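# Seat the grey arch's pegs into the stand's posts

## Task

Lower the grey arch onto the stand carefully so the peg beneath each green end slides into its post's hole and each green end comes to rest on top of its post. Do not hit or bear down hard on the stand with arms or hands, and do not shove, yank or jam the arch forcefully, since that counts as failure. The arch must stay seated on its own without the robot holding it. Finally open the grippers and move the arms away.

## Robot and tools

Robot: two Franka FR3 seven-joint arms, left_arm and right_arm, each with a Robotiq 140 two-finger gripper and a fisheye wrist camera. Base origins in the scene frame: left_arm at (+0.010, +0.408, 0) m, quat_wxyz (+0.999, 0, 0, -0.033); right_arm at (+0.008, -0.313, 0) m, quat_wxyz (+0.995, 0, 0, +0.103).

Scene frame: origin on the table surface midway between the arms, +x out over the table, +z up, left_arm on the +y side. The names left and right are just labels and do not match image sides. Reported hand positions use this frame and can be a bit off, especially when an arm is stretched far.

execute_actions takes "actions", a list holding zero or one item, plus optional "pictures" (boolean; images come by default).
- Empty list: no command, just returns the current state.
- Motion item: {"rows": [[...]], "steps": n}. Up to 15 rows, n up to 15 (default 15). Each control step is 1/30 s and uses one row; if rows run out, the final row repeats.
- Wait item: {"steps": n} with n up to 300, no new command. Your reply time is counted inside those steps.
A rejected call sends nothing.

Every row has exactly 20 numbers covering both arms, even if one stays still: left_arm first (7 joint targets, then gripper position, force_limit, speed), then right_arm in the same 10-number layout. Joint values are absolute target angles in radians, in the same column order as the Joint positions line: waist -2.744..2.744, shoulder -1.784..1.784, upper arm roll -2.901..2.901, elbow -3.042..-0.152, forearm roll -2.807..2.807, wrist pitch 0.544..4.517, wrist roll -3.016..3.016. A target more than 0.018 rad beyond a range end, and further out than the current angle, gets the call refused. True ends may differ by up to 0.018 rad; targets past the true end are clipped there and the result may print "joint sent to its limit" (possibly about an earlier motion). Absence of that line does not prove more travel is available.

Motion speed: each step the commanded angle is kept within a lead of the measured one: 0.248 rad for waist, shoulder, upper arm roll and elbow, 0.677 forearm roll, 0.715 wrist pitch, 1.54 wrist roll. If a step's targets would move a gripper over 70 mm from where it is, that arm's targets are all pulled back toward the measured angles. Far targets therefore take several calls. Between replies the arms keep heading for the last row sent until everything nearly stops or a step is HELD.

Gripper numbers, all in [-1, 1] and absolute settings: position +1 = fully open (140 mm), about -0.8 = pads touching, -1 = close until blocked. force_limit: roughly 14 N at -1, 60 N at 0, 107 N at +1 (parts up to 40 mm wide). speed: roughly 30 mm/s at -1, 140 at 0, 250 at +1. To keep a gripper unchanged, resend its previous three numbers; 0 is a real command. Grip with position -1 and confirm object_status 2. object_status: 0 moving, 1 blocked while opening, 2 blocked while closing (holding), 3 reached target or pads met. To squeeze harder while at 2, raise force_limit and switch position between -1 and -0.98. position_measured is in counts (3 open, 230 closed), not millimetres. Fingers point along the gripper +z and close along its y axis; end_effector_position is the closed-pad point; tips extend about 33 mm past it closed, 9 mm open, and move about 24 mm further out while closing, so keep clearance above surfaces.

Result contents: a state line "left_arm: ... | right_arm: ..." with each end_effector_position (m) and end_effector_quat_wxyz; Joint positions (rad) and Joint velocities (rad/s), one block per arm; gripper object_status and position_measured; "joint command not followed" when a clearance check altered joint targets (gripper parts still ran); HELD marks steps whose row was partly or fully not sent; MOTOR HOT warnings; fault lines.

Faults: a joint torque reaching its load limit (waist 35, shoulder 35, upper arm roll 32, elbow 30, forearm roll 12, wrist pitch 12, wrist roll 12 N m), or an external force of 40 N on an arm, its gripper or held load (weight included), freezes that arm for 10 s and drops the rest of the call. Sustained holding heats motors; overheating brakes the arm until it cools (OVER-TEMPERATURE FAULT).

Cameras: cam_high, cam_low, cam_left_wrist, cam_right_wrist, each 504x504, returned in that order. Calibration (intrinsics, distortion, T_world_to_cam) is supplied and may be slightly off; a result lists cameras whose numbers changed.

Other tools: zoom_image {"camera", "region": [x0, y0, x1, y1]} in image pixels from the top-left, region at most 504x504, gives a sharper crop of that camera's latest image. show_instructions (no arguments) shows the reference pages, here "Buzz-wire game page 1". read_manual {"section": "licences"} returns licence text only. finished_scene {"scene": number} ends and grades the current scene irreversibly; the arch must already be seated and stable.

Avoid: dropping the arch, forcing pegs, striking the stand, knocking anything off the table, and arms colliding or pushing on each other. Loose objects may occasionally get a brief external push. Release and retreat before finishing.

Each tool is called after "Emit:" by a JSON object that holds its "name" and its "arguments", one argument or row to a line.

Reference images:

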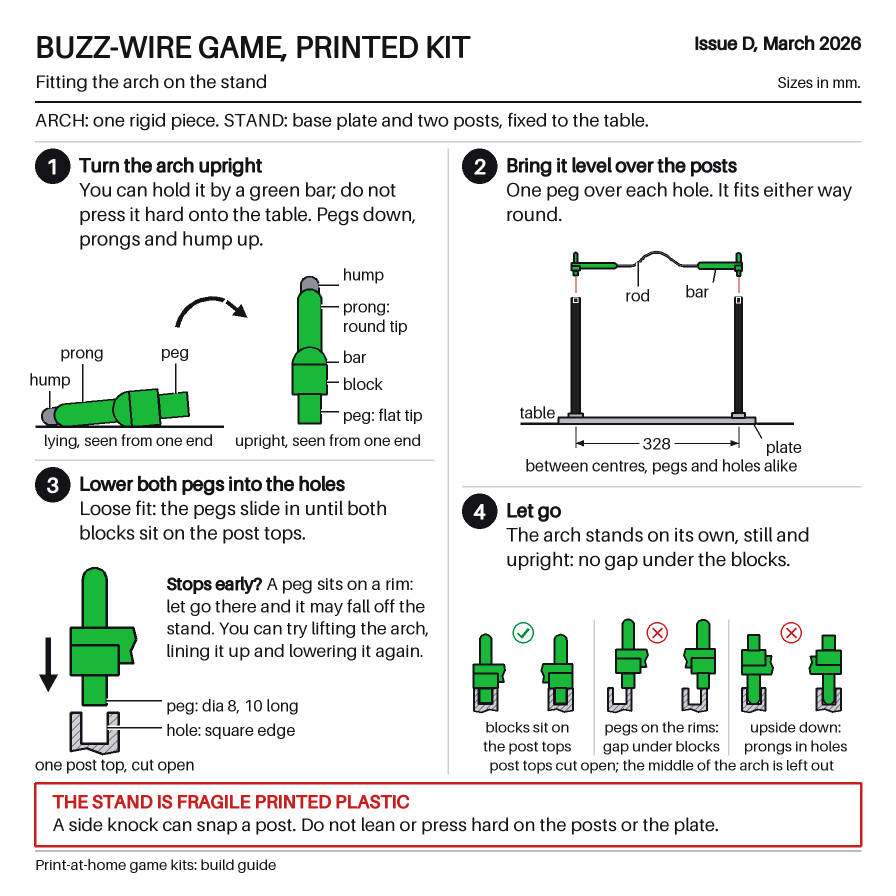

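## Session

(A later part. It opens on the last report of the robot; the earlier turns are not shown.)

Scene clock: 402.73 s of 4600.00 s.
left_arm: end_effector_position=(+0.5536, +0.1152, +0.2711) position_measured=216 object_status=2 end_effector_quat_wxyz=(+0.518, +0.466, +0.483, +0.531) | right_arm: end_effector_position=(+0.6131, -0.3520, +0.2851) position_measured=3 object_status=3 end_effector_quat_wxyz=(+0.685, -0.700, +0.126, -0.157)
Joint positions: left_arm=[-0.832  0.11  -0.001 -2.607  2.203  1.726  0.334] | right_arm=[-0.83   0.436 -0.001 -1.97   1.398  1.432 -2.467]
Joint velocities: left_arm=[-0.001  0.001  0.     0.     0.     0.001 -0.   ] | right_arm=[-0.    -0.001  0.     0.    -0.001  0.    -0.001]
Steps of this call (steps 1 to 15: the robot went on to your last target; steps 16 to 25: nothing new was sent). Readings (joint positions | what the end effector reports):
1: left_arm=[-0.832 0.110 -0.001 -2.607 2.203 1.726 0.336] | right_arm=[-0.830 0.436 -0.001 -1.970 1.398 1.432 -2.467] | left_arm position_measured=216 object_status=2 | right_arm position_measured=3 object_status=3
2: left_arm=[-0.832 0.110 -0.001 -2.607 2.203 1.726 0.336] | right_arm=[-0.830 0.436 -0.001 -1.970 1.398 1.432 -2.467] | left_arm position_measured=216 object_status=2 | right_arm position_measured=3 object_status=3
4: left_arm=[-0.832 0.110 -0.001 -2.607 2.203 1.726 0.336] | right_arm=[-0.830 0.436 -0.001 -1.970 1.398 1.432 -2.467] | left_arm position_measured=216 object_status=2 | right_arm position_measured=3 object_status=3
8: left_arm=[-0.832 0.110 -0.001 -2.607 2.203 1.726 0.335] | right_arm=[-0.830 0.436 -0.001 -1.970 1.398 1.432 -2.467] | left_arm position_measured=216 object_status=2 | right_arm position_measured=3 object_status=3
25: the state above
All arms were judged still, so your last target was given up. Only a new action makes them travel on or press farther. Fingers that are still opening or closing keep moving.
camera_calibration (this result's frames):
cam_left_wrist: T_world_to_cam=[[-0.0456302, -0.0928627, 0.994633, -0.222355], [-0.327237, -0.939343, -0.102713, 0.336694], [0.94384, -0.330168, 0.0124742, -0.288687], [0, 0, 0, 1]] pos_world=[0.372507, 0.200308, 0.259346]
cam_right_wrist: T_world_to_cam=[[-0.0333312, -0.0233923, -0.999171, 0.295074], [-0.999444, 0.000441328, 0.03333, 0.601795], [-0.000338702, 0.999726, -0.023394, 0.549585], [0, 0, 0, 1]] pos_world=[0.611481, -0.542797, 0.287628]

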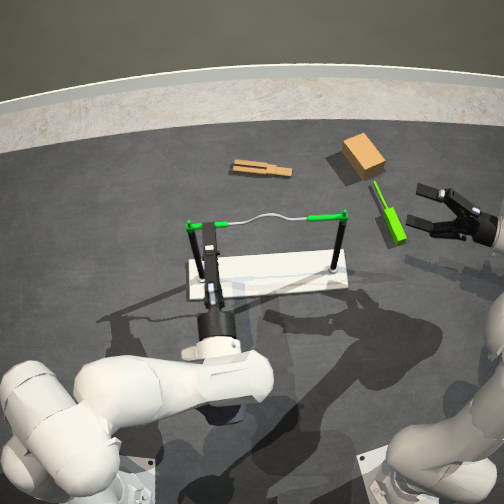

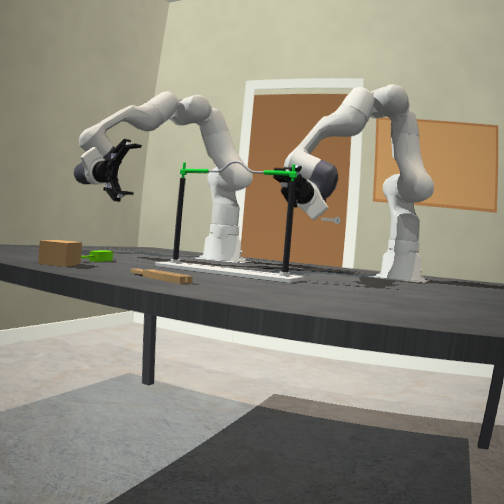

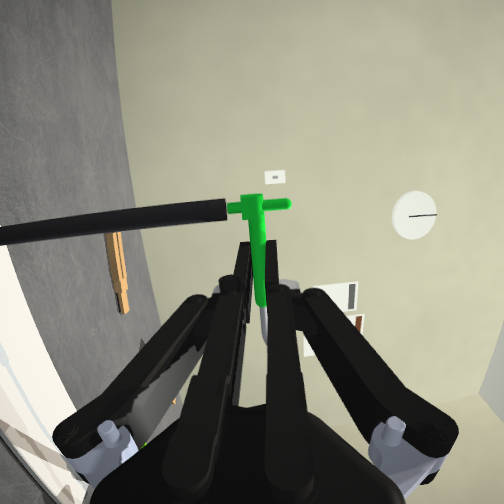

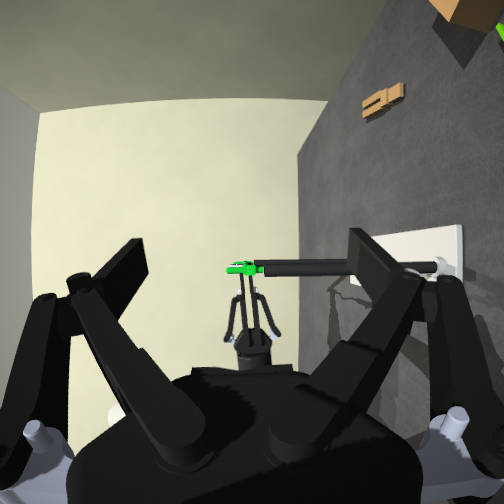

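Emit:
{"name": "execute_actions", "arguments": {
  "actions": [
    {"rows":[[-0.833,0.1113,0,-2.6057,2.2084,1.7229,0.329,-1,-0.3,-1,-0.831,0.438,0,-1.969,1.396,1.43,-2.47,1,0,0]],"steps":15}
  ]
}}

Emit:
{"name": "zoom_image", "arguments": {
  "camera": "cam_left_wrist",
  "region": [200, 185, 260, 230]
}}

Emit:
{"name": "zoom_image", "arguments": {
  "camera": "cam_right_wrist",
  "region": [240, 253, 280, 283]
}}

Scene clock: 408.73 s of 4600.00 s.
left_arm: end_effector_position=(+0.5536, +0.1145, +0.2714) position_measured=216 object_status=2 end_effector_quat_wxyz=(+0.518, +0.466, +0.482, +0.531) | right_arm: end_effector_position=(+0.6131, -0.3520, +0.2851) position_measured=3 object_status=3 end_effector_quat_wxyz=(+0.685, -0.700, +0.126, -0.157)
Joint positions: left_arm=[-0.832  0.11  -0.001 -2.607  2.205  1.726  0.334] | right_arm=[-0.83   0.436 -0.001 -1.97   1.398  1.432 -2.467]
Joint velocities: left_arm=[-0.     0.001 -0.     0.001  0.001 -0.001 -0.001] | right_arm=[ 0.001 -0.    -0.    -0.002  0.     0.001  0.001]
Steps of this call (steps 1 to 90: nothing new was sent; then 2.50 s passed at rest; steps 91 to 105: all 15 steps of this action). Readings (joint positions | what the end effector reports):
91: left_arm=[-0.832 0.110 -0.001 -2.607 2.204 1.726 0.334] | right_arm=[-0.830 0.436 -0.001 -1.970 1.398 1.432 -2.467] | left_arm position_measured=216 object_status=2 | right_arm position_measured=3 object_status=3
92: left_arm=[-0.832 0.110 -0.001 -2.607 2.204 1.726 0.334] | right_arm=[-0.830 0.436 -0.001 -1.970 1.398 1.432 -2.467] | left_arm position_measured=216 object_status=2 | right_arm position_measured=3 object_status=3
94: left_arm=[-0.832 0.110 -0.001 -2.607 2.205 1.726 0.334] | right_arm=[-0.830 0.436 -0.001 -1.970 1.398 1.432 -2.467] | left_arm position_measured=216 object_status=2 | right_arm position_measured=3 object_status=3
98: left_arm=[-0.832 0.110 -0.001 -2.607 2.205 1.726 0.334] | right_arm=[-0.830 0.436 -0.001 -1.970 1.398 1.432 -2.467] | left_arm position_measured=216 object_status=2 | right_arm position_measured=3 object_status=3
105: the state above
camera_calibration (this result's frames):
cam_left_wrist: T_world_to_cam=[[-0.0466481, -0.0930481, 0.994568, -0.222074], [-0.329009, -0.938665, -0.103249, 0.337154], [0.943174, -0.332038, 0.0131733, -0.28853], [0, 0, 0, 1]] pos_world=[0.372702, 0.200008, 0.25948]
cam_right_wrist: T_world_to_cam=[[-0.0333288, -0.0233939, -0.999171, 0.295071], [-0.999444, 0.000441899, 0.0333276, 0.601798], [-0.000338128, 0.999726, -0.0233956, 0.549586], [0, 0, 0, 1]] pos_world=[0.611484, -0.542799, 0.287628]

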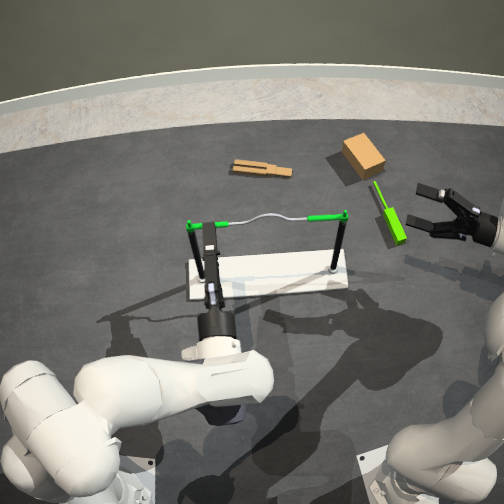

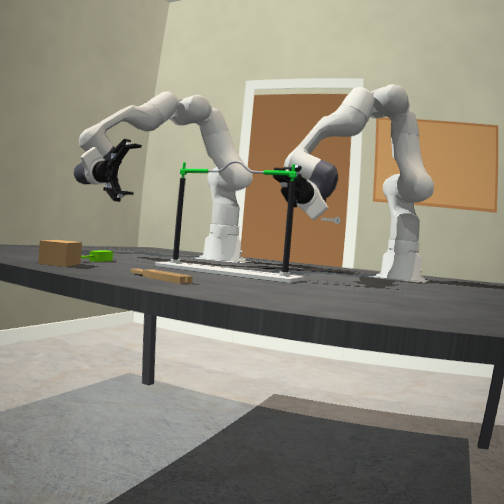

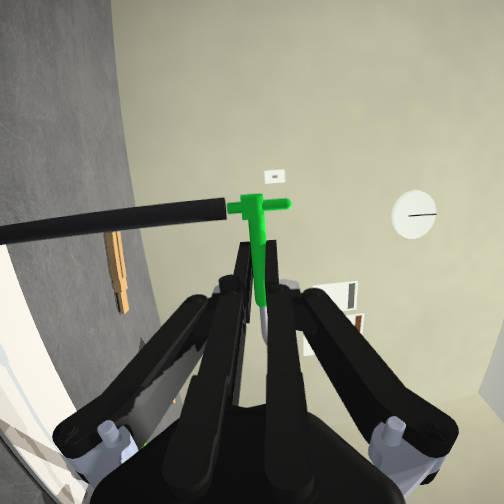

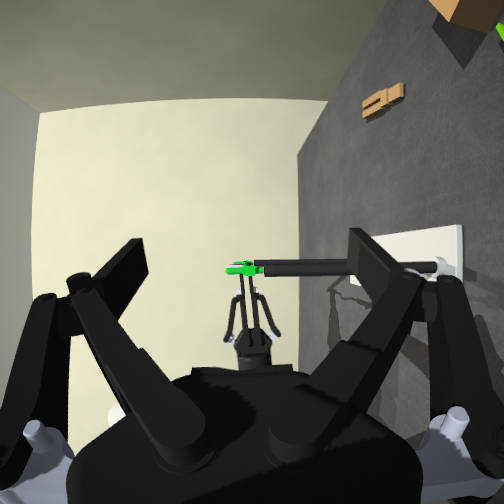

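Region (200, 185, 260, 230) of cam_left_wrist's 504x504 image, scaled by 8.400, with more detail than that image has; it fills the top 378 rows of this view, and the rest is white.

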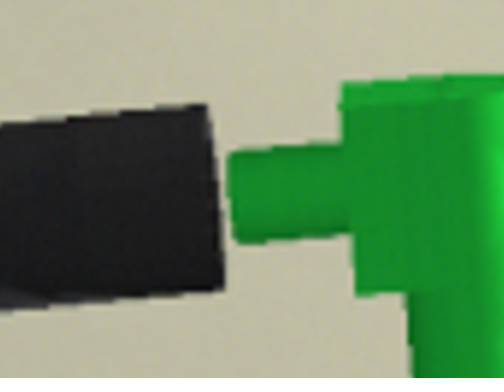

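Region (240, 253, 280, 283) of cam_right_wrist's 504x504 image, scaled by 12.600, with more detail than that image has; it fills the top 378 rows of this view, and the rest is white.

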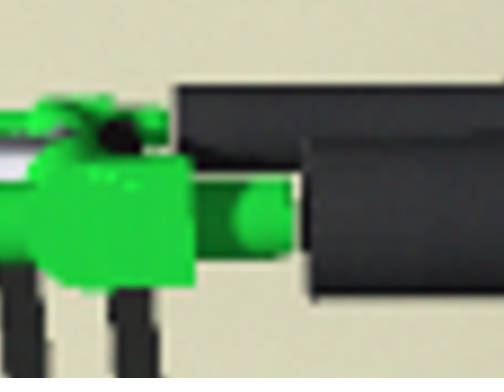

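Emit:
{"name": "execute_actions", "arguments": {
  "actions": [
    {"rows":[[-0.833,0.1113,0,-2.6057,2.2084,1.7222,0.3275,-1,-0.3,-1,-0.831,0.438,0,-1.969,1.396,1.43,-2.47,1,0,0],[-0.8331,0.1118,0,-2.6057,2.2084,1.7218,0.327,-1,-0.3,-1,-0.831,0.438,0,-1.969,1.396,1.43,-2.47,1,0,0],[-0.8331,0.1123,0,-2.6057,2.2085,1.7214,0.3264,-1,-0.3,-1,-0.831,0.438,0,-1.969,1.396,1.43,-2.47,1,0,0],[-0.8332,0.1128,0,-2.6057,2.2085,1.721,0.3258,-1,-0.3,-1,-0.831,0.438,0,-1.969,1.396,1.43,-2.47,1,0,0],[-0.8332,0.1133,0,-2.6057,2.2085,1.7206,0.3252,-1,-0.3,-1,-0.831,0.438,0,-1.969,1.396,1.43,-2.47,1,0,0],[-0.8333,0.1138,0,-2.6057,2.2086,1.7202,0.3246,-1,-0.3,-1,-0.831,0.438,0,-1.969,1.396,1.43,-2.47,1,0,0],[-0.8333,0.1143,0,-2.6057,2.2086,1.7198,0.324,-1,-0.3,-1,-0.831,0.438,0,-1.969,1.396,1.43,-2.47,1,0,0],[-0.8334,0.1148,0,-2.6057,2.2086,1.7194,0.3235,-1,-0.3,-1,-0.831,0.438,0,-1.969,1.396,1.43,-2.47,1,0,0],[-0.8334,0.1153,0,-2.6057,2.2087,1.719,0.3231,-1,-0.3,-1,-0.831,0.438,0,-1.969,1.396,1.43,-2.47,1,0,0],[-0.8335,0.1158,0,-2.6057,2.2087,1.7187,0.3231,-1,-0.3,-1,-0.831,0.438,0,-1.969,1.396,1.43,-2.47,1,0,0],[-0.8335,0.1163,0,-2.6057,2.2087,1.7184,0.3231,-1,-0.3,-1,-0.831,0.438,0,-1.969,1.396,1.43,-2.47,1,0,0],[-0.8336,0.1168,0,-2.6057,2.2088,1.7184,0.3231,-1,-0.3,-1,-0.831,0.438,0,-1.969,1.396,1.43,-2.47,1,0,0],[-0.8336,0.1173,0,-2.6057,2.2088,1.7184,0.3231,-1,-0.3,-1,-0.831,0.438,0,-1.969,1.396,1.43,-2.47,1,0,0],[-0.8337,0.1177,0,-2.6057,2.2088,1.7184,0.3231,-1,-0.3,-1,-0.831,0.438,0,-1.969,1.396,1.43,-2.47,1,0,0],[-0.8337,0.118,0,-2.6057,2.2088,1.7184,0.3231,-1,-0.3,-1,-0.831,0.438,0,-1.969,1.396,1.43,-2.47,1,0,0]],"steps":15}
  ],
  "pictures": false
}}

Emit:
{"name": "execute_actions", "arguments": {
  "actions": [
    {"steps":20}
  ]
}}

Emit:
{"name": "zoom_image", "arguments": {
  "camera": "cam_left_wrist",
  "region": [200, 185, 260, 230]
}}

Emit:
{"name": "zoom_image", "arguments": {
  "camera": "cam_right_wrist",
  "region": [240, 253, 280, 283]
}}

Scene clock: 424.83 s of 4600.00 s.
left_arm: end_effector_position=(+0.5535, +0.1148, +0.2694) position_measured=216 object_status=2 end_effector_quat_wxyz=(+0.518, +0.466, +0.482, +0.531) | right_arm: end_effector_position=(+0.6131, -0.3520, +0.2851) position_measured=3 object_status=3 end_effector_quat_wxyz=(+0.685, -0.700, +0.126, -0.157)
Joint positions: left_arm=[-0.832  0.116 -0.001 -2.607  2.206  1.722  0.33 ] | right_arm=[-0.83   0.436 -0.001 -1.97   1.398  1.432 -2.467]
Joint velocities: left_arm=[-0.001  0.011 -0.001  0.001  0.    -0.004 -0.006] | right_arm=[ 0.001  0.     0.001  0.001 -0.    -0.001  0.   ]
Steps of this call (steps 1 to 15: the robot went on to your last target; steps 16 to 90: nothing new was sent; then 12.60 s passed at rest; steps 91 to 105: all 15 steps of this action). Readings (joint positions | what the end effector reports):
91: left_arm=[-0.832 0.110 -0.001 -2.607 2.205 1.725 0.334] | right_arm=[-0.830 0.436 -0.001 -1.970 1.398 1.432 -2.467] | left_arm position_measured=216 object_status=2 | right_arm position_measured=3 object_status=3
92: left_arm=[-0.832 0.110 -0.001 -2.607 2.205 1.725 0.334] | right_arm=[-0.830 0.436 -0.001 -1.970 1.398 1.432 -2.467] | left_arm position_measured=216 object_status=2 | right_arm position_measured=3 object_status=3
94: left_arm=[-0.832 0.111 -0.001 -2.607 2.205 1.725 0.333] | right_arm=[-0.830 0.436 -0.001 -1.970 1.398 1.432 -2.467] | left_arm position_measured=216 object_status=2 | right_arm position_measured=3 object_status=3
98: left_arm=[-0.832 0.113 -0.001 -2.607 2.206 1.724 0.332] | right_arm=[-0.830 0.436 -0.001 -1.970 1.398 1.432 -2.467] | left_arm position_measured=216 object_status=2 | right_arm position_measured=3 object_status=3
105: the state above

Scene clock: 425.50 s of 4600.00 s.
left_arm: end_effector_position=(+0.5534, +0.1148, +0.2691) position_measured=216 object_status=2 end_effector_quat_wxyz=(+0.519, +0.466, +0.482, +0.531) | right_arm: end_effector_position=(+0.6131, -0.3520, +0.2851) position_measured=3 object_status=3 end_effector_quat_wxyz=(+0.685, -0.700, +0.126, -0.157)
Joint positions: left_arm=[-0.832  0.117 -0.001 -2.607  2.206  1.721  0.328] | right_arm=[-0.83   0.436 -0.001 -1.97   1.398  1.432 -2.467]
Joint velocities: left_arm=[-0.    -0.     0.001  0.001 -0.     0.     0.   ] | right_arm=[-0.     0.    -0.001  0.001 -0.001  0.     0.001]
Steps of this call (steps 1 to 15: the robot went on to your last target; steps 16 to 20: nothing new was sent). Readings (joint positions | what the end effector reports):
1: left_arm=[-0.832 0.116 -0.001 -2.607 2.206 1.722 0.330] | right_arm=[-0.830 0.436 -0.001 -1.970 1.398 1.432 -2.467] | left_arm position_measured=216 object_status=2 | right_arm position_measured=3 object_status=3
2: left_arm=[-0.832 0.117 -0.001 -2.607 2.206 1.722 0.330] | right_arm=[-0.830 0.436 -0.001 -1.970 1.398 1.432 -2.467] | left_arm position_measured=216 object_status=2 | right_arm position_measured=3 object_status=3
4: left_arm=[-0.832 0.117 -0.001 -2.607 2.206 1.721 0.329] | right_arm=[-0.830 0.436 -0.001 -1.970 1.398 1.432 -2.467] | left_arm position_measured=216 object_status=2 | right_arm position_measured=3 object_status=3
8: left_arm=[-0.832 0.117 -0.001 -2.607 2.206 1.721 0.329] | right_arm=[-0.830 0.436 -0.001 -1.970 1.398 1.432 -2.467] | left_arm position_measured=216 object_status=2 | right_arm position_measured=3 object_status=3
20: the state above
All arms were judged still, so your last target was given up. Only a new action makes them travel on or press farther. Fingers that are still opening or closing keep moving.
camera_calibration (this result's frames):
cam_left_wrist: T_world_to_cam=[[-0.0470626, -0.0925891, 0.994592, -0.219605], [-0.329154, -0.938647, -0.102956, 0.337111], [0.943103, -0.332219, 0.0136991, -0.288317], [0, 0, 0, 1]] pos_world=[0.372539, 0.200311, 0.257075]
cam_right_wrist: T_world_to_cam=[[-0.0333287, -0.0233939, -0.999171, 0.295071], [-0.999444, 0.000441957, 0.0333275, 0.601798], [-0.000338072, 0.999726, -0.0233957, 0.549586], [0, 0, 0, 1]] pos_world=[0.611484, -0.542799, 0.287628]

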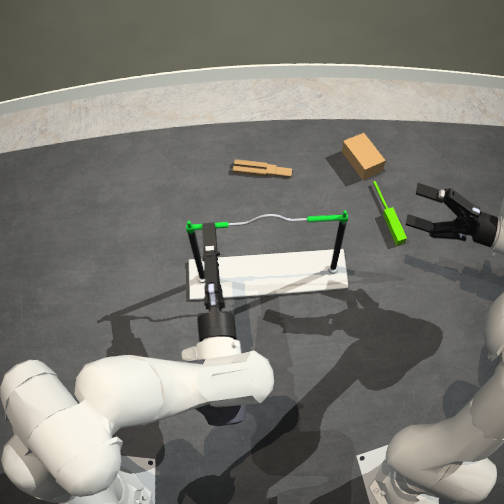

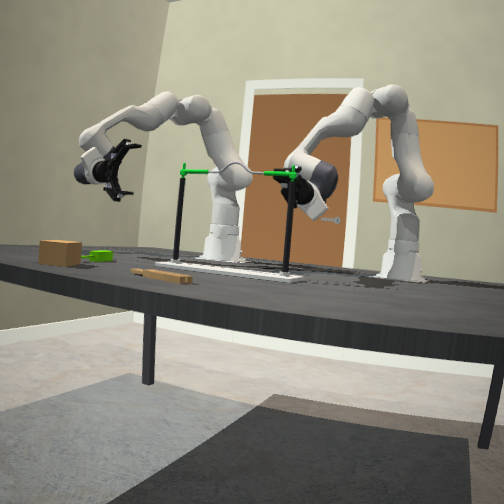

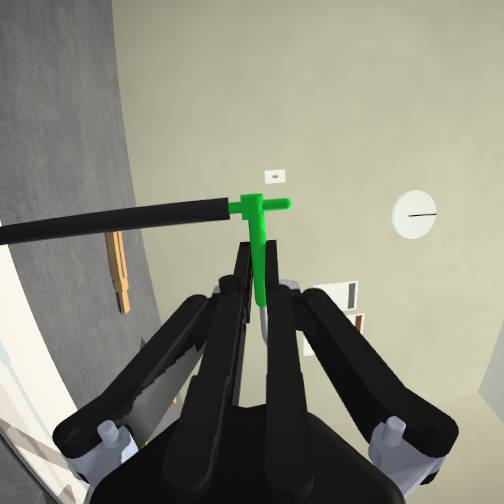

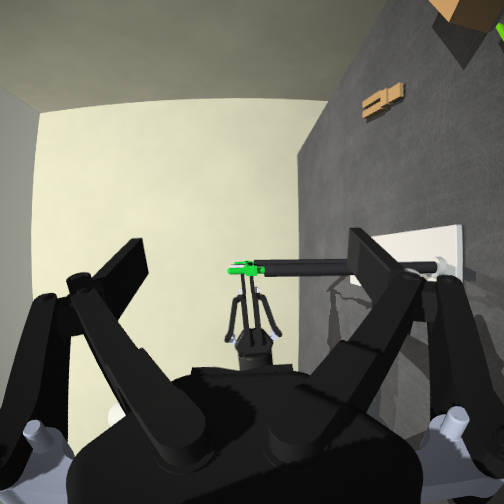

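Region (200, 185, 260, 230) of cam_left_wrist's 504x504 image, scaled by 8.400, with more detail than that image has; it fills the top 378 rows of this view, and the rest is white.

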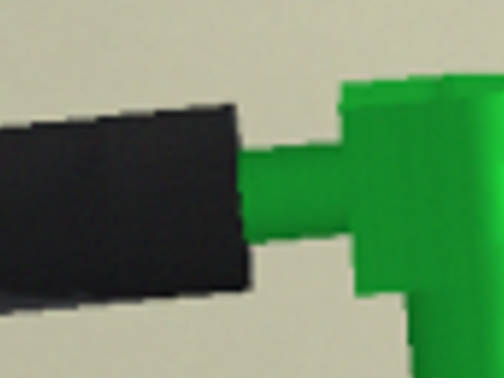

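Region (240, 253, 280, 283) of cam_right_wrist's 504x504 image, scaled by 12.600, with more detail than that image has; it fills the top 378 rows of this view, and the rest is white.

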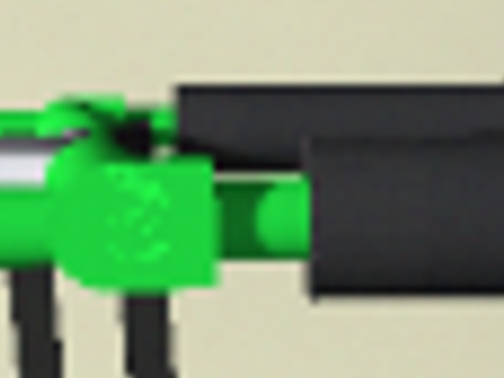

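Emit:
{"name": "execute_actions", "arguments": {
  "actions": [
    {"rows":[[-0.8338,0.118,0,-2.6057,2.2088,1.7174,0.321,-1,-0.3,-1,-0.831,0.438,0,-1.969,1.396,1.43,-2.47,1,0,0],[-0.8339,0.119,0,-2.6056,2.2088,1.7168,0.32,-1,-0.3,-1,-0.831,0.438,0,-1.969,1.396,1.43,-2.47,1,0,0],[-0.834,0.12,0,-2.6054,2.2089,1.7162,0.319,-1,-0.3,-1,-0.831,0.438,0,-1.969,1.396,1.43,-2.47,1,0,0],[-0.8341,0.121,0,-2.6053,2.2089,1.7156,0.318,-1,-0.3,-1,-0.831,0.438,0,-1.969,1.396,1.43,-2.47,1,0,0],[-0.8342,0.122,0,-2.6052,2.2089,1.715,0.317,-1,-0.3,-1,-0.831,0.438,0,-1.969,1.396,1.43,-2.47,1,0,0],[-0.8343,0.123,0,-2.605,2.209,1.7144,0.316,-1,-0.3,-1,-0.831,0.438,0,-1.969,1.396,1.43,-2.47,1,0,0],[-0.8344,0.124,0,-2.6049,2.209,1.7138,0.315,-1,-0.3,-1,-0.831,0.438,0,-1.969,1.396,1.43,-2.47,1,0,0],[-0.8345,0.125,0,-2.6048,2.209,1.7132,0.315,-1,-0.3,-1,-0.831,0.438,0,-1.969,1.396,1.43,-2.47,1,0,0],[-0.8346,0.126,0,-2.6046,2.2091,1.7126,0.315,-1,-0.3,-1,-0.831,0.438,0,-1.969,1.396,1.43,-2.47,1,0,0],[-0.8347,0.127,0,-2.6045,2.2091,1.712,0.315,-1,-0.3,-1,-0.831,0.438,0,-1.969,1.396,1.43,-2.47,1,0,0],[-0.8348,0.128,0,-2.6044,2.2091,1.712,0.315,-1,-0.3,-1,-0.831,0.438,0,-1.969,1.396,1.43,-2.47,1,0,0],[-0.8349,0.129,0,-2.6043,2.2092,1.712,0.315,-1,-0.3,-1,-0.831,0.438,0,-1.969,1.396,1.43,-2.47,1,0,0],[-0.8349,0.1297,0,-2.6042,2.2092,1.712,0.315,-1,-0.3,-1,-0.831,0.438,0,-1.969,1.396,1.43,-2.47,1,0,0]],"steps":15}
  ],
  "pictures": false
}}

Emit:
{"name": "execute_actions", "arguments": {
  "actions": [
    {"steps":20}
  ]
}}

Emit:
{"name": "zoom_image", "arguments": {
  "camera": "cam_left_wrist",
  "region": [200, 185, 260, 230]
}}

Emit:
{"name": "zoom_image", "arguments": {
  "camera": "cam_right_wrist",
  "region": [240, 253, 280, 283]
}}

Scene clock: 438.90 s of 4600.00 s.
left_arm: end_effector_position=(+0.5532, +0.1149, +0.2651) position_measured=216 object_status=2 end_effector_quat_wxyz=(+0.518, +0.467, +0.482, +0.531) | right_arm: end_effector_position=(+0.6131, -0.3520, +0.2851) position_measured=3 object_status=3 end_effector_quat_wxyz=(+0.685, -0.700, +0.126, -0.157)
Joint positions: left_arm=[-0.834  0.128 -0.001 -2.606  2.206  1.716  0.322] | right_arm=[-0.83   0.436 -0.001 -1.97   1.398  1.432 -2.467]
Joint velocities: left_arm=[-0.003  0.012 -0.002  0.002  0.001 -0.006 -0.006] | right_arm=[ 0.001  0.     0.002 -0.001  0.001  0.    -0.001]
Steps of this call (steps 1 to 90: nothing new was sent; then 9.90 s passed at rest; steps 91 to 105: all 15 steps of this action). Readings (joint positions | what the end effector reports):
91: left_arm=[-0.832 0.117 -0.001 -2.607 2.206 1.721 0.328] | right_arm=[-0.830 0.436 -0.001 -1.970 1.398 1.432 -2.467] | left_arm position_measured=216 object_status=2 | right_arm position_measured=3 object_status=3
92: left_arm=[-0.833 0.117 -0.001 -2.607 2.206 1.721 0.328] | right_arm=[-0.830 0.436 -0.001 -1.970 1.398 1.432 -2.467] | left_arm position_measured=216 object_status=2 | right_arm position_measured=3 object_status=3
94: left_arm=[-0.833 0.118 -0.001 -2.607 2.206 1.720 0.327] | right_arm=[-0.830 0.436 -0.001 -1.970 1.398 1.432 -2.467] | left_arm position_measured=216 object_status=2 | right_arm position_measured=3 object_status=3
98: left_arm=[-0.833 0.122 -0.001 -2.607 2.206 1.718 0.325] | right_arm=[-0.830 0.436 -0.001 -1.970 1.398 1.432 -2.467] | left_arm position_measured=216 object_status=2 | right_arm position_measured=3 object_status=3
105: the state above

Scene clock: 439.57 s of 4600.00 s.
left_arm: end_effector_position=(+0.5532, +0.1149, +0.2651) position_measured=216 object_status=2 end_effector_quat_wxyz=(+0.519, +0.466, +0.482, +0.530) | right_arm: end_effector_position=(+0.6131, -0.3520, +0.2851) position_measured=3 object_status=3 end_effector_quat_wxyz=(+0.685, -0.700, +0.126, -0.157)
Joint positions: left_arm=[-0.834  0.129 -0.001 -2.606  2.206  1.715  0.321] | right_arm=[-0.83   0.436 -0.001 -1.97   1.398  1.432 -2.467]
Joint velocities: left_arm=[-0.001  0.     0.001 -0.001  0.    -0.    -0.002] | right_arm=[-0.     0.002 -0.001  0.    -0.001  0.    -0.001]
Steps of this call (steps 1 to 15: the robot went on to your last target; steps 16 to 20: nothing new was sent). Readings (joint positions | what the end effector reports):
1: left_arm=[-0.834 0.128 -0.001 -2.606 2.206 1.715 0.322] | right_arm=[-0.830 0.436 -0.001 -1.970 1.398 1.432 -2.467] | left_arm position_measured=216 object_status=2 | right_arm position_measured=3 object_status=3
2: left_arm=[-0.834 0.128 -0.001 -2.606 2.206 1.715 0.322] | right_arm=[-0.830 0.436 -0.001 -1.970 1.398 1.432 -2.467] | left_arm position_measured=216 object_status=2 | right_arm position_measured=3 object_status=3
4: left_arm=[-0.834 0.129 -0.001 -2.606 2.206 1.715 0.322] | right_arm=[-0.830 0.436 -0.001 -1.970 1.398 1.432 -2.467] | left_arm position_measured=216 object_status=2 | right_arm position_measured=3 object_status=3
8: left_arm=[-0.834 0.129 -0.001 -2.606 2.206 1.715 0.321] | right_arm=[-0.830 0.436 -0.001 -1.970 1.398 1.432 -2.467] | left_arm position_measured=216 object_status=2 | right_arm position_measured=3 object_status=3
20: the state above
All arms were judged still, so your last target was given up. Only a new action makes them travel on or press farther. Fingers that are still opening or closing keep moving.
camera_calibration (this result's frames):
cam_left_wrist: T_world_to_cam=[[-0.0470479, -0.0928784, 0.994565, -0.215542], [-0.32957, -0.938471, -0.10323, 0.337], [0.942958, -0.332636, 0.0135432, -0.287877], [0, 0, 0, 1]] pos_world=[0.37238, 0.200487, 0.253058]
cam_right_wrist: T_world_to_cam=[[-0.0333275, -0.0233947, -0.999171, 0.29507], [-0.999444, 0.000442132, 0.0333263, 0.601799], [-0.000337895, 0.999726, -0.0233965, 0.549587], [0, 0, 0, 1]] pos_world=[0.611484, -0.5428, 0.287628]

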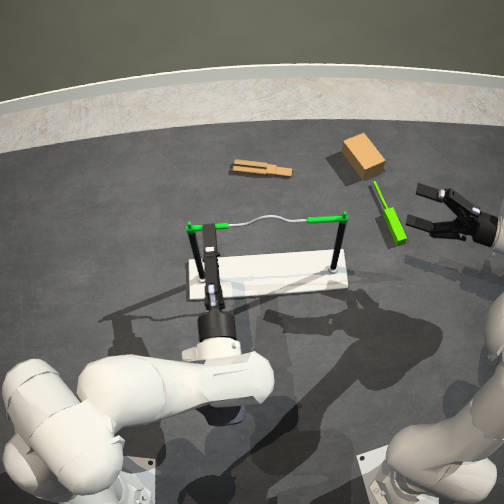

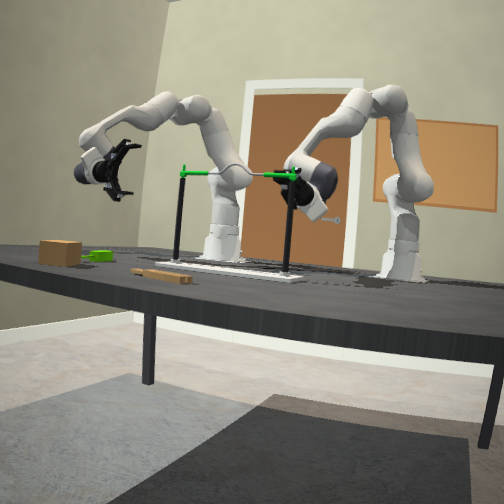

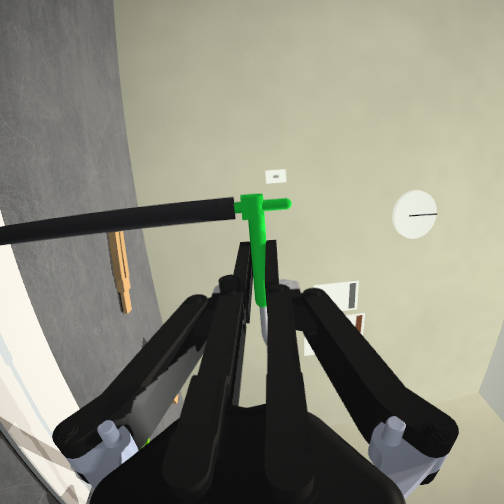

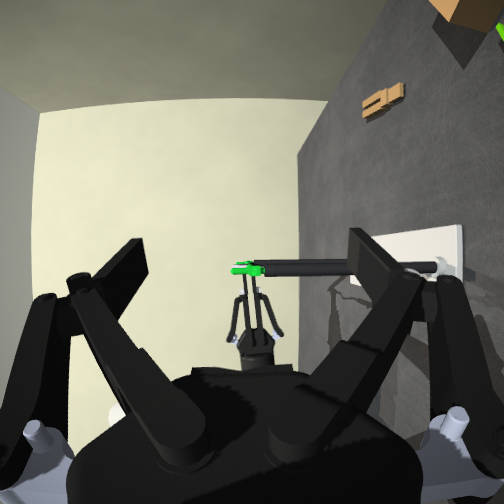

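Region (200, 185, 260, 230) of cam_left_wrist's 504x504 image, scaled by 8.400, with more detail than that image has; it fills the top 378 rows of this view, and the rest is white.

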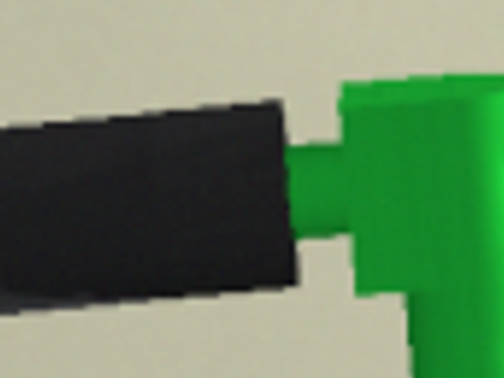

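Region (240, 253, 280, 283) of cam_right_wrist's 504x504 image, scaled by 12.600, with more detail than that image has; it fills the top 378 rows of this view, and the rest is white.

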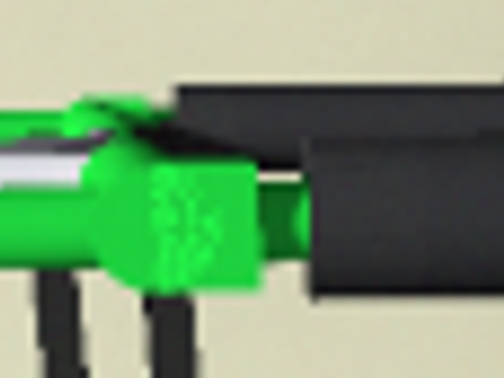

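Emit:
{"name": "execute_actions", "arguments": {
  "actions": [
    {"rows":[[-0.835,0.1297,0,-2.6042,2.2092,1.711,0.3128,-1,-0.3,-1,-0.831,0.438,0,-1.969,1.396,1.43,-2.47,1,0,0],[-0.8351,0.131,0,-2.604,2.2092,1.7102,0.3115,-1,-0.3,-1,-0.831,0.438,0,-1.969,1.396,1.43,-2.47,1,0,0],[-0.8352,0.1322,0,-2.6039,2.2093,1.7094,0.3102,-1,-0.3,-1,-0.831,0.438,0,-1.969,1.396,1.43,-2.47,1,0,0],[-0.8354,0.1335,0,-2.6037,2.2093,1.7086,0.309,-1,-0.3,-1,-0.831,0.438,0,-1.969,1.396,1.43,-2.47,1,0,0],[-0.8355,0.1347,0,-2.6035,2.2094,1.7078,0.3078,-1,-0.3,-1,-0.831,0.438,0,-1.969,1.396,1.43,-2.47,1,0,0],[-0.8356,0.136,0,-2.6034,2.2094,1.707,0.3065,-1,-0.3,-1,-0.831,0.438,0,-1.969,1.396,1.43,-2.47,1,0,0],[-0.8357,0.1372,0,-2.6032,2.2095,1.7062,0.306,-1,-0.3,-1,-0.831,0.438,0,-1.969,1.396,1.43,-2.47,1,0,0],[-0.8359,0.1385,0,-2.603,2.2095,1.7053,0.306,-1,-0.3,-1,-0.831,0.438,0,-1.969,1.396,1.43,-2.47,1,0,0],[-0.836,0.1397,0,-2.6029,2.2096,1.7053,0.306,-1,-0.3,-1,-0.831,0.438,0,-1.969,1.396,1.43,-2.47,1,0,0],[-0.8361,0.141,0,-2.6027,2.2096,1.7053,0.306,-1,-0.3,-1,-0.831,0.438,0,-1.969,1.396,1.43,-2.47,1,0,0],[-0.8362,0.142,0,-2.6026,2.2096,1.7053,0.306,-1,-0.3,-1,-0.831,0.438,0,-1.969,1.396,1.43,-2.47,1,0,0]],"steps":15}
  ],
  "pictures": false
}}

Emit:
{"name": "execute_actions", "arguments": {
  "actions": [
    {"steps":15}
  ],
  "pictures": false
}}

Emit:
{"name": "execute_actions", "arguments": {
  "actions": [
    {"rows":[[-0.8362,0.142,0,-2.6026,2.2096,1.7053,0.306,-0.4,-0.3,-1,-0.831,0.438,0,-1.969,1.396,1.43,-2.47,1,0,0]],"steps":15}
  ],
  "pictures": false
}}

Emit:
{"name": "execute_actions", "arguments": {
  "actions": [
    {"steps":20}
  ]
}}

Emit:
{"name": "zoom_image", "arguments": {
  "camera": "cam_left_wrist",
  "region": [180, 170, 320, 310]
}}

Emit:
{"name": "zoom_image", "arguments": {
  "camera": "cam_right_wrist",
  "region": [240, 253, 280, 283]
}}

Scene clock: 451.33 s of 4600.00 s.
left_arm: end_effector_position=(+0.5532, +0.1149, +0.2613) position_measured=216 object_status=2 end_effector_quat_wxyz=(+0.519, +0.466, +0.482, +0.531) | right_arm: end_effector_position=(+0.6131, -0.3520, +0.2851) position_measured=3 object_status=3 end_effector_quat_wxyz=(+0.685, -0.700, +0.126, -0.157)
Joint positions: left_arm=[-0.835  0.14  -0.001 -2.604  2.207  1.708  0.313] | right_arm=[-0.83   0.436 -0.001 -1.97   1.398  1.432 -2.467]
Joint velocities: left_arm=[ 0.002  0.005 -0.    -0.001  0.002 -0.005 -0.007] | right_arm=[ 0.    -0.    -0.001  0.001  0.001 -0.001  0.   ]
Steps of this call (steps 1 to 90: nothing new was sent; then 8.27 s passed at rest; steps 91 to 105: all 15 steps of this action). Readings (joint positions | what the end effector reports):
91: left_arm=[-0.834 0.129 -0.001 -2.606 2.206 1.715 0.320] | right_arm=[-0.830 0.436 -0.001 -1.970 1.398 1.432 -2.467] | left_arm position_measured=216 object_status=2 | right_arm position_measured=3 object_status=3
92: left_arm=[-0.834 0.129 -0.001 -2.606 2.206 1.714 0.320] | right_arm=[-0.830 0.436 -0.001 -1.970 1.398 1.432 -2.467] | left_arm position_measured=216 object_status=2 | right_arm position_measured=3 object_status=3
94: left_arm=[-0.834 0.130 -0.001 -2.605 2.206 1.713 0.319] | right_arm=[-0.830 0.436 -0.001 -1.970 1.398 1.432 -2.467] | left_arm position_measured=216 object_status=2 | right_arm position_measured=3 object_status=3
98: left_arm=[-0.834 0.135 -0.001 -2.605 2.207 1.711 0.316] | right_arm=[-0.830 0.436 -0.001 -1.970 1.398 1.432 -2.467] | left_arm position_measured=216 object_status=2 | right_arm position_measured=3 object_status=3
105: the state above

Scene clock: 451.83 s of 4600.00 s.
left_arm: end_effector_position=(+0.5532, +0.1149, +0.2613) position_measured=216 object_status=2 end_effector_quat_wxyz=(+0.519, +0.466, +0.482, +0.530) | right_arm: end_effector_position=(+0.6131, -0.3520, +0.2851) position_measured=3 object_status=3 end_effector_quat_wxyz=(+0.685, -0.700, +0.126, -0.157)
Joint positions: left_arm=[-0.835  0.141 -0.001 -2.604  2.207  1.708  0.312] | right_arm=[-0.83   0.436 -0.001 -1.97   1.398  1.432 -2.467]
Joint velocities: left_arm=[ 0.001 -0.    -0.001  0.001 -0.001 -0.001 -0.001] | right_arm=[-0.001 -0.001  0.001 -0.     0.001  0.001 -0.001]
Steps of this call (steps 1 to 15: the robot went on to your last target). Readings (joint positions | what the end effector reports):
1: left_arm=[-0.835 0.141 -0.001 -2.604 2.207 1.708 0.313] | right_arm=[-0.830 0.436 -0.001 -1.970 1.398 1.432 -2.467] | left_arm position_measured=216 object_status=2 | right_arm position_measured=3 object_status=3
2: left_arm=[-0.835 0.141 -0.001 -2.604 2.207 1.708 0.313] | right_arm=[-0.830 0.436 -0.001 -1.970 1.398 1.432 -2.467] | left_arm position_measured=216 object_status=2 | right_arm position_measured=3 object_status=3
4: left_arm=[-0.835 0.141 -0.001 -2.604 2.207 1.708 0.313] | right_arm=[-0.830 0.436 -0.001 -1.970 1.398 1.432 -2.467] | left_arm position_measured=216 object_status=2 | right_arm position_measured=3 object_status=3
8: left_arm=[-0.835 0.141 -0.001 -2.604 2.207 1.708 0.312] | right_arm=[-0.830 0.436 -0.001 -1.970 1.398 1.432 -2.467] | left_arm position_measured=216 object_status=2 | right_arm position_measured=3 object_status=3
15: the state above
All arms were judged still, so your last target was given up. Only a new action makes them travel on or press farther. Fingers that are still opening or closing keep moving.

Scene clock: 452.33 s of 4600.00 s.
left_arm: end_effector_position=(+0.5532, +0.1148, +0.2614) position_measured=194 object_status=0 end_effector_quat_wxyz=(+0.520, +0.465, +0.482, +0.530) | right_arm: end_effector_position=(+0.6131, -0.3520, +0.2851) position_measured=3 object_status=3 end_effector_quat_wxyz=(+0.685, -0.700, +0.126, -0.157)
Joint positions: left_arm=[-0.835  0.141 -0.001 -2.604  2.207  1.707  0.311] | right_arm=[-0.83   0.436 -0.001 -1.97   1.398  1.432 -2.467]
Joint velocities: left_arm=[-0.001  0.     0.002  0.001  0.001 -0.001 -0.   ] | right_arm=[-0.    -0.    -0.001  0.001 -0.002 -0.     0.   ]
Steps of this call (steps 1 to 15: all 15 steps of this action). Readings (joint positions | what the end effector reports):
1: left_arm=[-0.835 0.141 -0.001 -2.604 2.207 1.708 0.312] | right_arm=[-0.830 0.436 -0.001 -1.970 1.398 1.432 -2.467] | left_arm position_measured=216 object_status=0 | right_arm position_measured=3 object_status=3
2: left_arm=[-0.835 0.141 -0.001 -2.604 2.207 1.708 0.312] | right_arm=[-0.830 0.436 -0.001 -1.970 1.398 1.432 -2.467] | left_arm position_measured=216 object_status=0 | right_arm position_measured=3 object_status=3
4: left_arm=[-0.835 0.141 -0.001 -2.604 2.207 1.708 0.312] | right_arm=[-0.830 0.436 -0.001 -1.970 1.398 1.432 -2.467] | left_arm position_measured=212 object_status=0 | right_arm position_measured=3 object_status=3
8: left_arm=[-0.835 0.141 -0.001 -2.604 2.207 1.707 0.311] | right_arm=[-0.830 0.436 -0.001 -1.970 1.398 1.432 -2.467] | left_arm position_measured=205 object_status=0 | right_arm position_measured=3 object_status=3
15: the state above

Scene clock: 453.00 s of 4600.00 s.
left_arm: end_effector_position=(+0.5532, +0.1148, +0.2615) position_measured=179 object_status=3 end_effector_quat_wxyz=(+0.520, +0.465, +0.482, +0.530) | right_arm: end_effector_position=(+0.6131, -0.3520, +0.2851) position_measured=3 object_status=3 end_effector_quat_wxyz=(+0.685, -0.700, +0.126, -0.157)
Joint positions: left_arm=[-0.835  0.141 -0.001 -2.604  2.207  1.707  0.31 ] | right_arm=[-0.83   0.436 -0.001 -1.97   1.398  1.432 -2.467]
Joint velocities: left_arm=[-0.     0.    -0.001  0.    -0.     0.001 -0.   ] | right_arm=[-0.001  0.     0.001 -0.001 -0.     0.001  0.001]
Steps of this call (steps 1 to 15: the robot went on to your last target; steps 16 to 20: nothing new was sent). Readings (joint positions | what the end effector reports):
1: left_arm=[-0.835 0.141 -0.001 -2.604 2.207 1.707 0.311] | right_arm=[-0.830 0.436 -0.001 -1.970 1.398 1.432 -2.467] | left_arm position_measured=192 object_status=0 | right_arm position_measured=3 object_status=3
2: left_arm=[-0.835 0.141 -0.001 -2.604 2.207 1.707 0.311] | right_arm=[-0.830 0.436 -0.001 -1.970 1.398 1.432 -2.467] | left_arm position_measured=191 object_status=0 | right_arm position_measured=3 object_status=3
4: left_arm=[-0.835 0.141 -0.001 -2.604 2.207 1.707 0.311] | right_arm=[-0.830 0.436 -0.001 -1.970 1.398 1.432 -2.467] | left_arm position_measured=188 object_status=0 | right_arm position_measured=3 object_status=3
8: left_arm=[-0.835 0.141 -0.001 -2.604 2.207 1.707 0.310] | right_arm=[-0.830 0.436 -0.001 -1.970 1.398 1.432 -2.467] | left_arm position_measured=181 object_status=0 | right_arm position_measured=3 object_status=3
20: the state above
All arms were judged still, so your last target was given up. Only a new action makes them travel on or press farther. Fingers that are still opening or closing keep moving.
camera_calibration (this result's frames):
cam_left_wrist: T_world_to_cam=[[-0.0485506, -0.0907892, 0.994686, -0.211442], [-0.329928, -0.938505, -0.101765, 0.336382], [0.942757, -0.333116, 0.0156111, -0.288217], [0, 0, 0, 1]] pos_world=[0.372435, 0.200489, 0.249049]
cam_right_wrist: T_world_to_cam=[[-0.0333243, -0.0233969, -0.999171, 0.295067], [-0.999445, 0.000442278, 0.0333231, 0.601802], [-0.000337745, 0.999726, -0.0233986, 0.549589], [0, 0, 0, 1]] pos_world=[0.611486, -0.542801, 0.287628]

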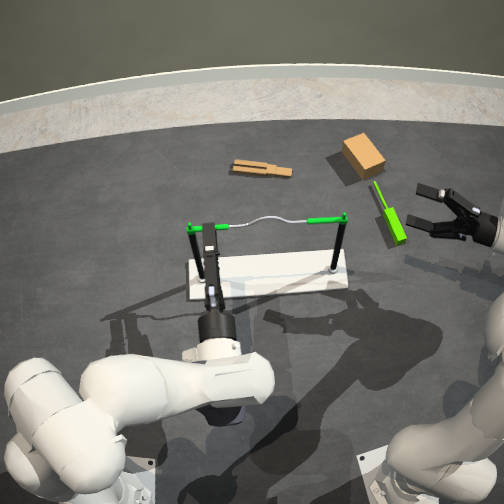

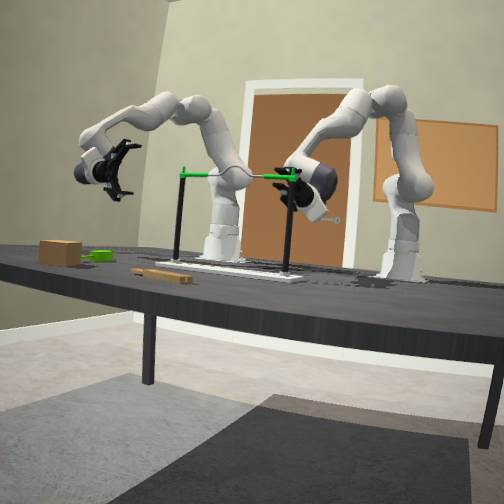

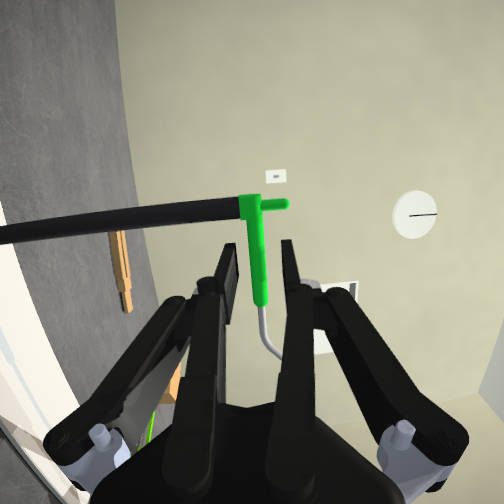

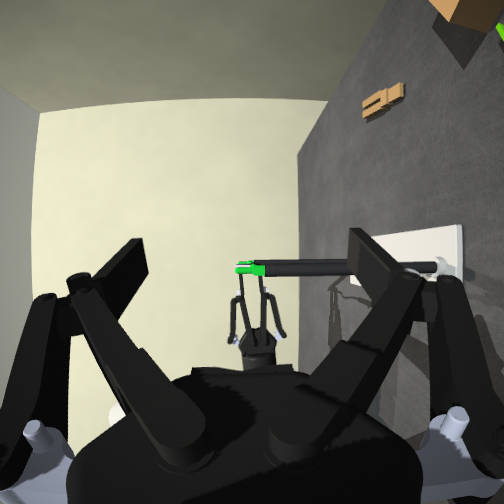

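Region (180, 170, 320, 310) of cam_left_wrist's 504x504 image, scaled by 3.600, with more detail than that image has.

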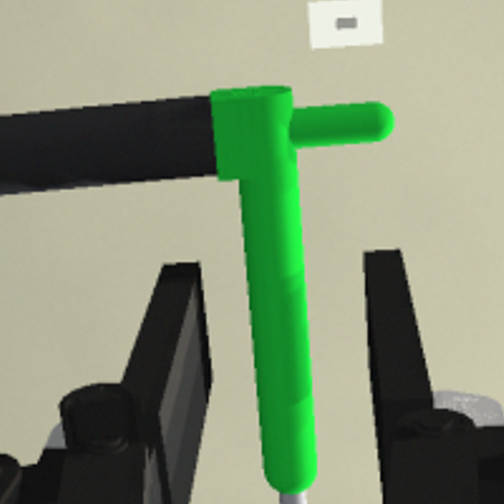

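Region (240, 253, 280, 283) of cam_right_wrist's 504x504 image, scaled by 12.600, with more detail than that image has; it fills the top 378 rows of this view, and the rest is white.

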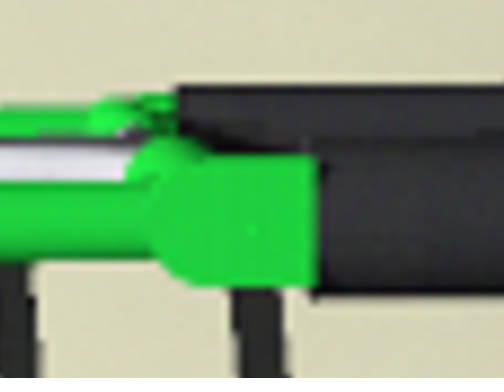

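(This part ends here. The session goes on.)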